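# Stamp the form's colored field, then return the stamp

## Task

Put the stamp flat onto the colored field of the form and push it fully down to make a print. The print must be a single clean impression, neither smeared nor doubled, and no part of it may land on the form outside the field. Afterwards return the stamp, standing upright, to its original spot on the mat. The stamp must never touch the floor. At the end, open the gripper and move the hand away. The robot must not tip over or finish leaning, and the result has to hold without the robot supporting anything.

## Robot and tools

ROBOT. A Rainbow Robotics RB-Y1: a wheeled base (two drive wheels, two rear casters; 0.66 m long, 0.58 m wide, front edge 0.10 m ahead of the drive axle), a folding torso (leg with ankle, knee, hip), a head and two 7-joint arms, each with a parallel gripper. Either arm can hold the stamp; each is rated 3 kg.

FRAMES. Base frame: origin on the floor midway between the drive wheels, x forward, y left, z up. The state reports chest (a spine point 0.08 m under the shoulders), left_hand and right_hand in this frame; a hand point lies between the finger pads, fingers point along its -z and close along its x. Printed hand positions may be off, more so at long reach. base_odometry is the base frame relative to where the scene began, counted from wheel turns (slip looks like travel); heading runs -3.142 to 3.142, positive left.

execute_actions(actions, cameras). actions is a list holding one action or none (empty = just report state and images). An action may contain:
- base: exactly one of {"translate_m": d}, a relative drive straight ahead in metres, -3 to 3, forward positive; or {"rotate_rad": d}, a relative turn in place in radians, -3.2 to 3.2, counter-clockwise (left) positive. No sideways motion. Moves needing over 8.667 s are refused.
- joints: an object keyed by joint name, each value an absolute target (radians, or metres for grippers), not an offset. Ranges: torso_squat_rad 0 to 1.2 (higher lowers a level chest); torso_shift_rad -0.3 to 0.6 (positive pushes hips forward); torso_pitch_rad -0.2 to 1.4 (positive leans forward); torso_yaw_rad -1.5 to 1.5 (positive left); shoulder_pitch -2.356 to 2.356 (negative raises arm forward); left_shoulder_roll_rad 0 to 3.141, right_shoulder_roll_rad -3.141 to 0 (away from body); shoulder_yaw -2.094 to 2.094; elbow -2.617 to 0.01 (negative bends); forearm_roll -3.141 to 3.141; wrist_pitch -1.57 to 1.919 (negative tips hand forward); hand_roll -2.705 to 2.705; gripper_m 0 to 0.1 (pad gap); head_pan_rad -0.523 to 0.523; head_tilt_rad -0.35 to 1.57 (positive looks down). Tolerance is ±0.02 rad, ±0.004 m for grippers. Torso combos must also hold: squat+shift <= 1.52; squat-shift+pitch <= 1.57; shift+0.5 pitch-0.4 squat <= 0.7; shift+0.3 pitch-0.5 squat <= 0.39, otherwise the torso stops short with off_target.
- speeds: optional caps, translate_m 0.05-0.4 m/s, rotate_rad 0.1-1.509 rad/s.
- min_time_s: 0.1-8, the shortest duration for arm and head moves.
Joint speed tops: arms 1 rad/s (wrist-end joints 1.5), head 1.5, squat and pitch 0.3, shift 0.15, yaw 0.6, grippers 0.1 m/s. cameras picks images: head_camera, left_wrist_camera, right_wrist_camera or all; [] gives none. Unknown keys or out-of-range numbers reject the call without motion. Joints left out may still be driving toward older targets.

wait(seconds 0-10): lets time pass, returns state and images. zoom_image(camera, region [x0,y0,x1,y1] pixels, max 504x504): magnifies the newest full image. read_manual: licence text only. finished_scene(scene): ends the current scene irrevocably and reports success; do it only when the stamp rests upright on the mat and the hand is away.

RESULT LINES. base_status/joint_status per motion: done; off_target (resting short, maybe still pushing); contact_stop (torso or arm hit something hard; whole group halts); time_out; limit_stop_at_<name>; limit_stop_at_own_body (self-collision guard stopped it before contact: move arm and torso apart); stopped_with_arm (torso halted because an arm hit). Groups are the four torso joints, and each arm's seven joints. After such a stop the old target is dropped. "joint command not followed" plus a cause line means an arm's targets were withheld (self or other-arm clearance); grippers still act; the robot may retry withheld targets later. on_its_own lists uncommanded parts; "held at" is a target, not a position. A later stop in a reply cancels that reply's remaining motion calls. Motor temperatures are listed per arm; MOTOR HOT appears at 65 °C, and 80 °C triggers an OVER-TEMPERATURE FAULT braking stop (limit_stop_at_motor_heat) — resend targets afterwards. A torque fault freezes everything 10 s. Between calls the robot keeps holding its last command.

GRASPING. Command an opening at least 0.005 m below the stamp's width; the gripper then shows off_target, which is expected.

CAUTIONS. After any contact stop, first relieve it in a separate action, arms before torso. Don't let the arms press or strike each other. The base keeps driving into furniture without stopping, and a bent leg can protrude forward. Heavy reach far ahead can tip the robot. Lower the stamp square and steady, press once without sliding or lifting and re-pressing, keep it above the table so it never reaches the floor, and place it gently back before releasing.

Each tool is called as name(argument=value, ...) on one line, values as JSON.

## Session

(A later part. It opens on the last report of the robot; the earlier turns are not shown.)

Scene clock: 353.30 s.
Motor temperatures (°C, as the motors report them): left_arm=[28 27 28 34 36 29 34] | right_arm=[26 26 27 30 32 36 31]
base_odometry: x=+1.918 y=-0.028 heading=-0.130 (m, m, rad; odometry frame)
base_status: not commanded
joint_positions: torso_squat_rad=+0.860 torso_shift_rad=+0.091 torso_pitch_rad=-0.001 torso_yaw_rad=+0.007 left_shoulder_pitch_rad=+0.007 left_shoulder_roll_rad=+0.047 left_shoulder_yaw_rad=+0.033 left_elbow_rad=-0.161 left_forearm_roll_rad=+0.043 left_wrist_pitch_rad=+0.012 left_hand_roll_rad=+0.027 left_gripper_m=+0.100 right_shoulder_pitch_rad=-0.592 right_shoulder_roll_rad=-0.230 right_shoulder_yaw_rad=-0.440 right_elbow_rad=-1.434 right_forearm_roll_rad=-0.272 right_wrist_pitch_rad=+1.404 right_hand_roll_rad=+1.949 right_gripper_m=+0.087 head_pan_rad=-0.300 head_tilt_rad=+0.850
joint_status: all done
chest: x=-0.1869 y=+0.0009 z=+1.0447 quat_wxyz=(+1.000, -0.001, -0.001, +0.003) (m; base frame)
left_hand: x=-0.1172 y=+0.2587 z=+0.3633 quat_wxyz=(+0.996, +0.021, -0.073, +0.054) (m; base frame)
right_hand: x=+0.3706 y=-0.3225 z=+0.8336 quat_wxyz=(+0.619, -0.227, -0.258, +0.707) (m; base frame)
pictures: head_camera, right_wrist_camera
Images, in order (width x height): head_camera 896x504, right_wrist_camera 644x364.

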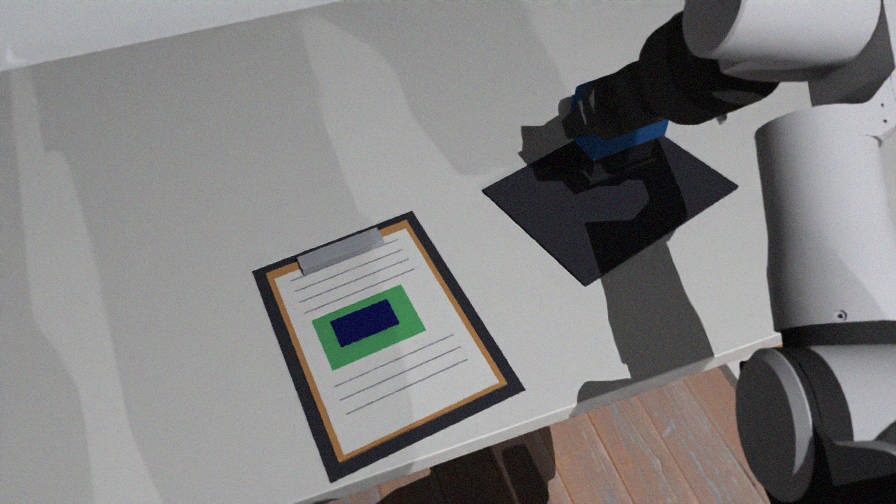

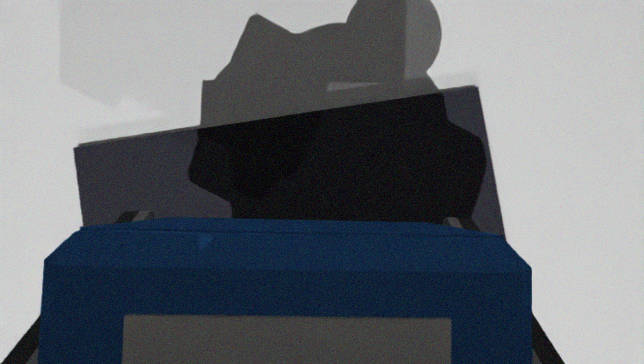

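execute_actions(actions=[{"joints": {"torso_shift_rad": 0.104, "torso_squat_rad": 0.961}}], cameras=[])

execute_actions(actions=[{"joints": {"right_gripper_m": 0.1}}], cameras=[])

execute_actions(actions=[{"joints": {"torso_shift_rad": 0.08, "torso_squat_rad": 0.74}}], cameras=["head_camera", "right_wrist_camera"])

Scene clock: 362.53 s.
Motor temperatures (°C, as the motors report them): left_arm=[28 27 28 34 36 29 34] | right_arm=[27 26 27 30 32 36 31]
base_odometry: x=+1.918 y=-0.028 heading=-0.130 (m, m, rad; odometry frame)
base_status: not commanded
joint_positions: torso_squat_rad=+0.961 torso_shift_rad=+0.104 torso_pitch_rad=-0.002 torso_yaw_rad=+0.007 left_shoulder_pitch_rad=+0.007 left_shoulder_roll_rad=+0.047 left_shoulder_yaw_rad=+0.033 left_elbow_rad=-0.161 left_forearm_roll_rad=+0.043 left_wrist_pitch_rad=+0.012 left_hand_roll_rad=+0.027 left_gripper_m=+0.100 right_shoulder_pitch_rad=-0.592 right_shoulder_roll_rad=-0.231 right_shoulder_yaw_rad=-0.441 right_elbow_rad=-1.434 right_forearm_roll_rad=-0.272 right_wrist_pitch_rad=+1.404 right_hand_roll_rad=+1.949 right_gripper_m=+0.087 head_pan_rad=-0.300 head_tilt_rad=+0.850
joint_status: all done
chest: x=-0.1870 y=+0.0008 z=+0.9887 quat_wxyz=(+1.000, -0.001, -0.001, +0.003) (m; base frame)
left_hand: x=-0.1169 y=+0.2586 z=+0.3072 quat_wxyz=(+0.996, +0.021, -0.073, +0.054) (m; base frame)
right_hand: x=+0.3709 y=-0.3226 z=+0.7784 quat_wxyz=(+0.618, -0.227, -0.258, +0.707) (m; base frame)
pictures: none
No camera images: the call's "cameras" was empty. Leave "cameras" out to get every camera's image.

Scene clock: 363.53 s.
Motor temperatures (°C, as the motors report them): left_arm=[28 27 28 34 36 29 34] | right_arm=[27 26 27 30 32 36 31]
base_odometry: x=+1.918 y=-0.028 heading=-0.130 (m, m, rad; odometry frame)
base_status: not commanded
joint_positions: torso_squat_rad=+0.961 torso_shift_rad=+0.104 torso_pitch_rad=-0.002 torso_yaw_rad=+0.007 left_shoulder_pitch_rad=+0.007 left_shoulder_roll_rad=+0.047 left_shoulder_yaw_rad=+0.033 left_elbow_rad=-0.161 left_forearm_roll_rad=+0.043 left_wrist_pitch_rad=+0.012 left_hand_roll_rad=+0.027 left_gripper_m=+0.100 right_shoulder_pitch_rad=-0.592 right_shoulder_roll_rad=-0.231 right_shoulder_yaw_rad=-0.441 right_elbow_rad=-1.434 right_forearm_roll_rad=-0.272 right_wrist_pitch_rad=+1.404 right_hand_roll_rad=+1.949 right_gripper_m=+0.100 head_pan_rad=-0.300 head_tilt_rad=+0.850
joint_status: all done
chest: x=-0.1870 y=+0.0008 z=+0.9887 quat_wxyz=(+1.000, -0.001, -0.001, +0.003) (m; base frame)
left_hand: x=-0.1169 y=+0.2586 z=+0.3072 quat_wxyz=(+0.996, +0.021, -0.073, +0.054) (m; base frame)
right_hand: x=+0.3709 y=-0.3226 z=+0.7785 quat_wxyz=(+0.618, -0.228, -0.258, +0.707) (m; base frame)
pictures: none
No camera images: the call's "cameras" was empty. Leave "cameras" out to get every camera's image.

Scene clock: 365.07 s.
Motor temperatures (°C, as the motors report them): left_arm=[28 27 28 34 36 29 34] | right_arm=[27 26 27 30 32 36 31]
base_odometry: x=+1.918 y=-0.028 heading=-0.130 (m, m, rad; odometry frame)
base_status: not commanded
joint_positions: torso_squat_rad=+0.740 torso_shift_rad=+0.080 torso_pitch_rad=-0.001 torso_yaw_rad=+0.007 left_shoulder_pitch_rad=+0.007 left_shoulder_roll_rad=+0.047 left_shoulder_yaw_rad=+0.033 left_elbow_rad=-0.161 left_forearm_roll_rad=+0.043 left_wrist_pitch_rad=+0.012 left_hand_roll_rad=+0.027 left_gripper_m=+0.100 right_shoulder_pitch_rad=-0.592 right_shoulder_roll_rad=-0.231 right_shoulder_yaw_rad=-0.441 right_elbow_rad=-1.434 right_forearm_roll_rad=-0.272 right_wrist_pitch_rad=+1.404 right_hand_roll_rad=+1.949 right_gripper_m=+0.100 head_pan_rad=-0.300 head_tilt_rad=+0.850
joint_status: all done
chest: x=-0.1870 y=+0.0009 z=+1.1052 quat_wxyz=(+1.000, -0.001, -0.001, +0.003) (m; base frame)
left_hand: x=-0.1174 y=+0.2587 z=+0.4237 quat_wxyz=(+0.996, +0.021, -0.073, +0.054) (m; base frame)
right_hand: x=+0.3706 y=-0.3225 z=+0.8943 quat_wxyz=(+0.619, -0.227, -0.258, +0.707) (m; base frame)
pictures: head_camera, right_wrist_camera
Images, in order (width x height): head_camera 896x504, right_wrist_camera 644x364.

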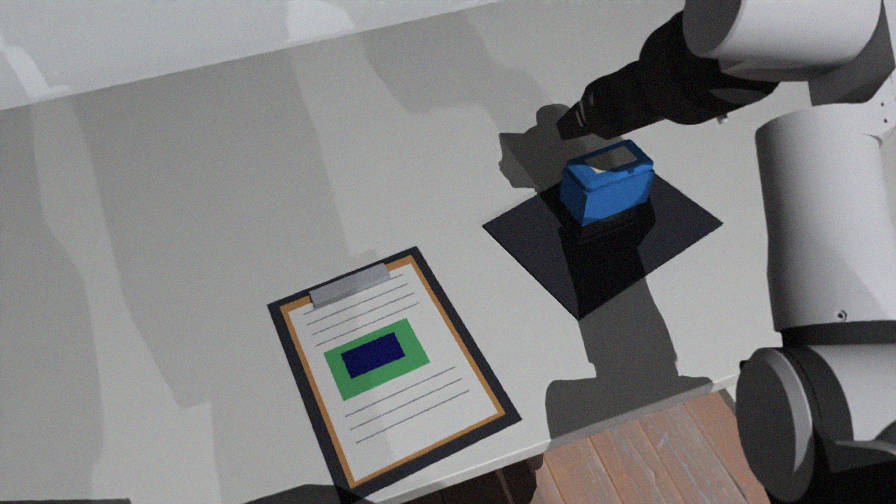

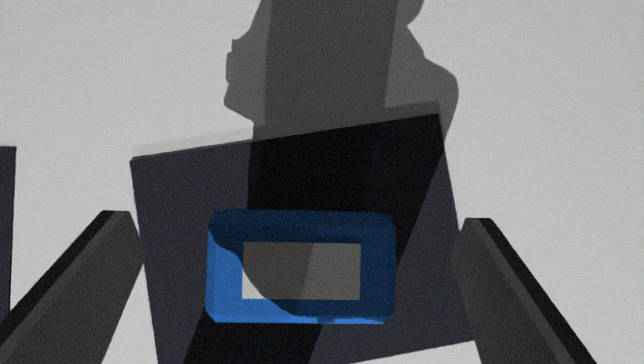

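The stamp is upright at its original spot and the hand is about 10 cm above it. I'll retract the arm a little further, then finish.

execute_actions(actions=[{"joints": {"right_shoulder_pitch_rad": 0.2, "right_elbow_rad": -2.4, "right_wrist_pitch_rad": 0.6, "right_forearm_roll_rad": 0, "right_shoulder_yaw_rad": 0, "right_shoulder_roll_rad": -0.05}}], cameras=[])

finished_scene(scene=2)

Scene clock: 371.57 s.
Motor temperatures (°C, as the motors report them): left_arm=[28 27 28 34 36 29 34] | right_arm=[27 26 27 30 32 36 31]
base_odometry: x=+1.918 y=-0.028 heading=-0.130 (m, m, rad; odometry frame)
base_status: not commanded
joint_positions: torso_squat_rad=+0.740 torso_shift_rad=+0.080 torso_pitch_rad=-0.001 torso_yaw_rad=+0.007 left_shoulder_pitch_rad=+0.007 left_shoulder_roll_rad=+0.047 left_shoulder_yaw_rad=+0.033 left_elbow_rad=-0.161 left_forearm_roll_rad=+0.043 left_wrist_pitch_rad=+0.012 left_hand_roll_rad=+0.027 left_gripper_m=+0.100 right_shoulder_pitch_rad=+0.200 right_shoulder_roll_rad=-0.050 right_shoulder_yaw_rad=+0.000 right_elbow_rad=-2.400 right_forearm_roll_rad=+0.000 right_wrist_pitch_rad=+0.600 right_hand_roll_rad=+1.949 right_gripper_m=+0.100 head_pan_rad=-0.300 head_tilt_rad=+0.850
joint_status: all done
chest: x=-0.1871 y=+0.0009 z=+1.1052 quat_wxyz=(+1.000, -0.001, -0.001, +0.003) (m; base frame)
left_hand: x=-0.1173 y=+0.2587 z=+0.4237 quat_wxyz=(+0.996, +0.021, -0.073, +0.054) (m; base frame)
right_hand: x=+0.2466 y=-0.2493 z=+1.0473 quat_wxyz=(+0.386, -0.618, -0.373, +0.574) (m; base frame)
pictures: none
No camera images: the call's "cameras" was empty. Leave "cameras" out to get every camera's image.

The scene is finished: the task was done.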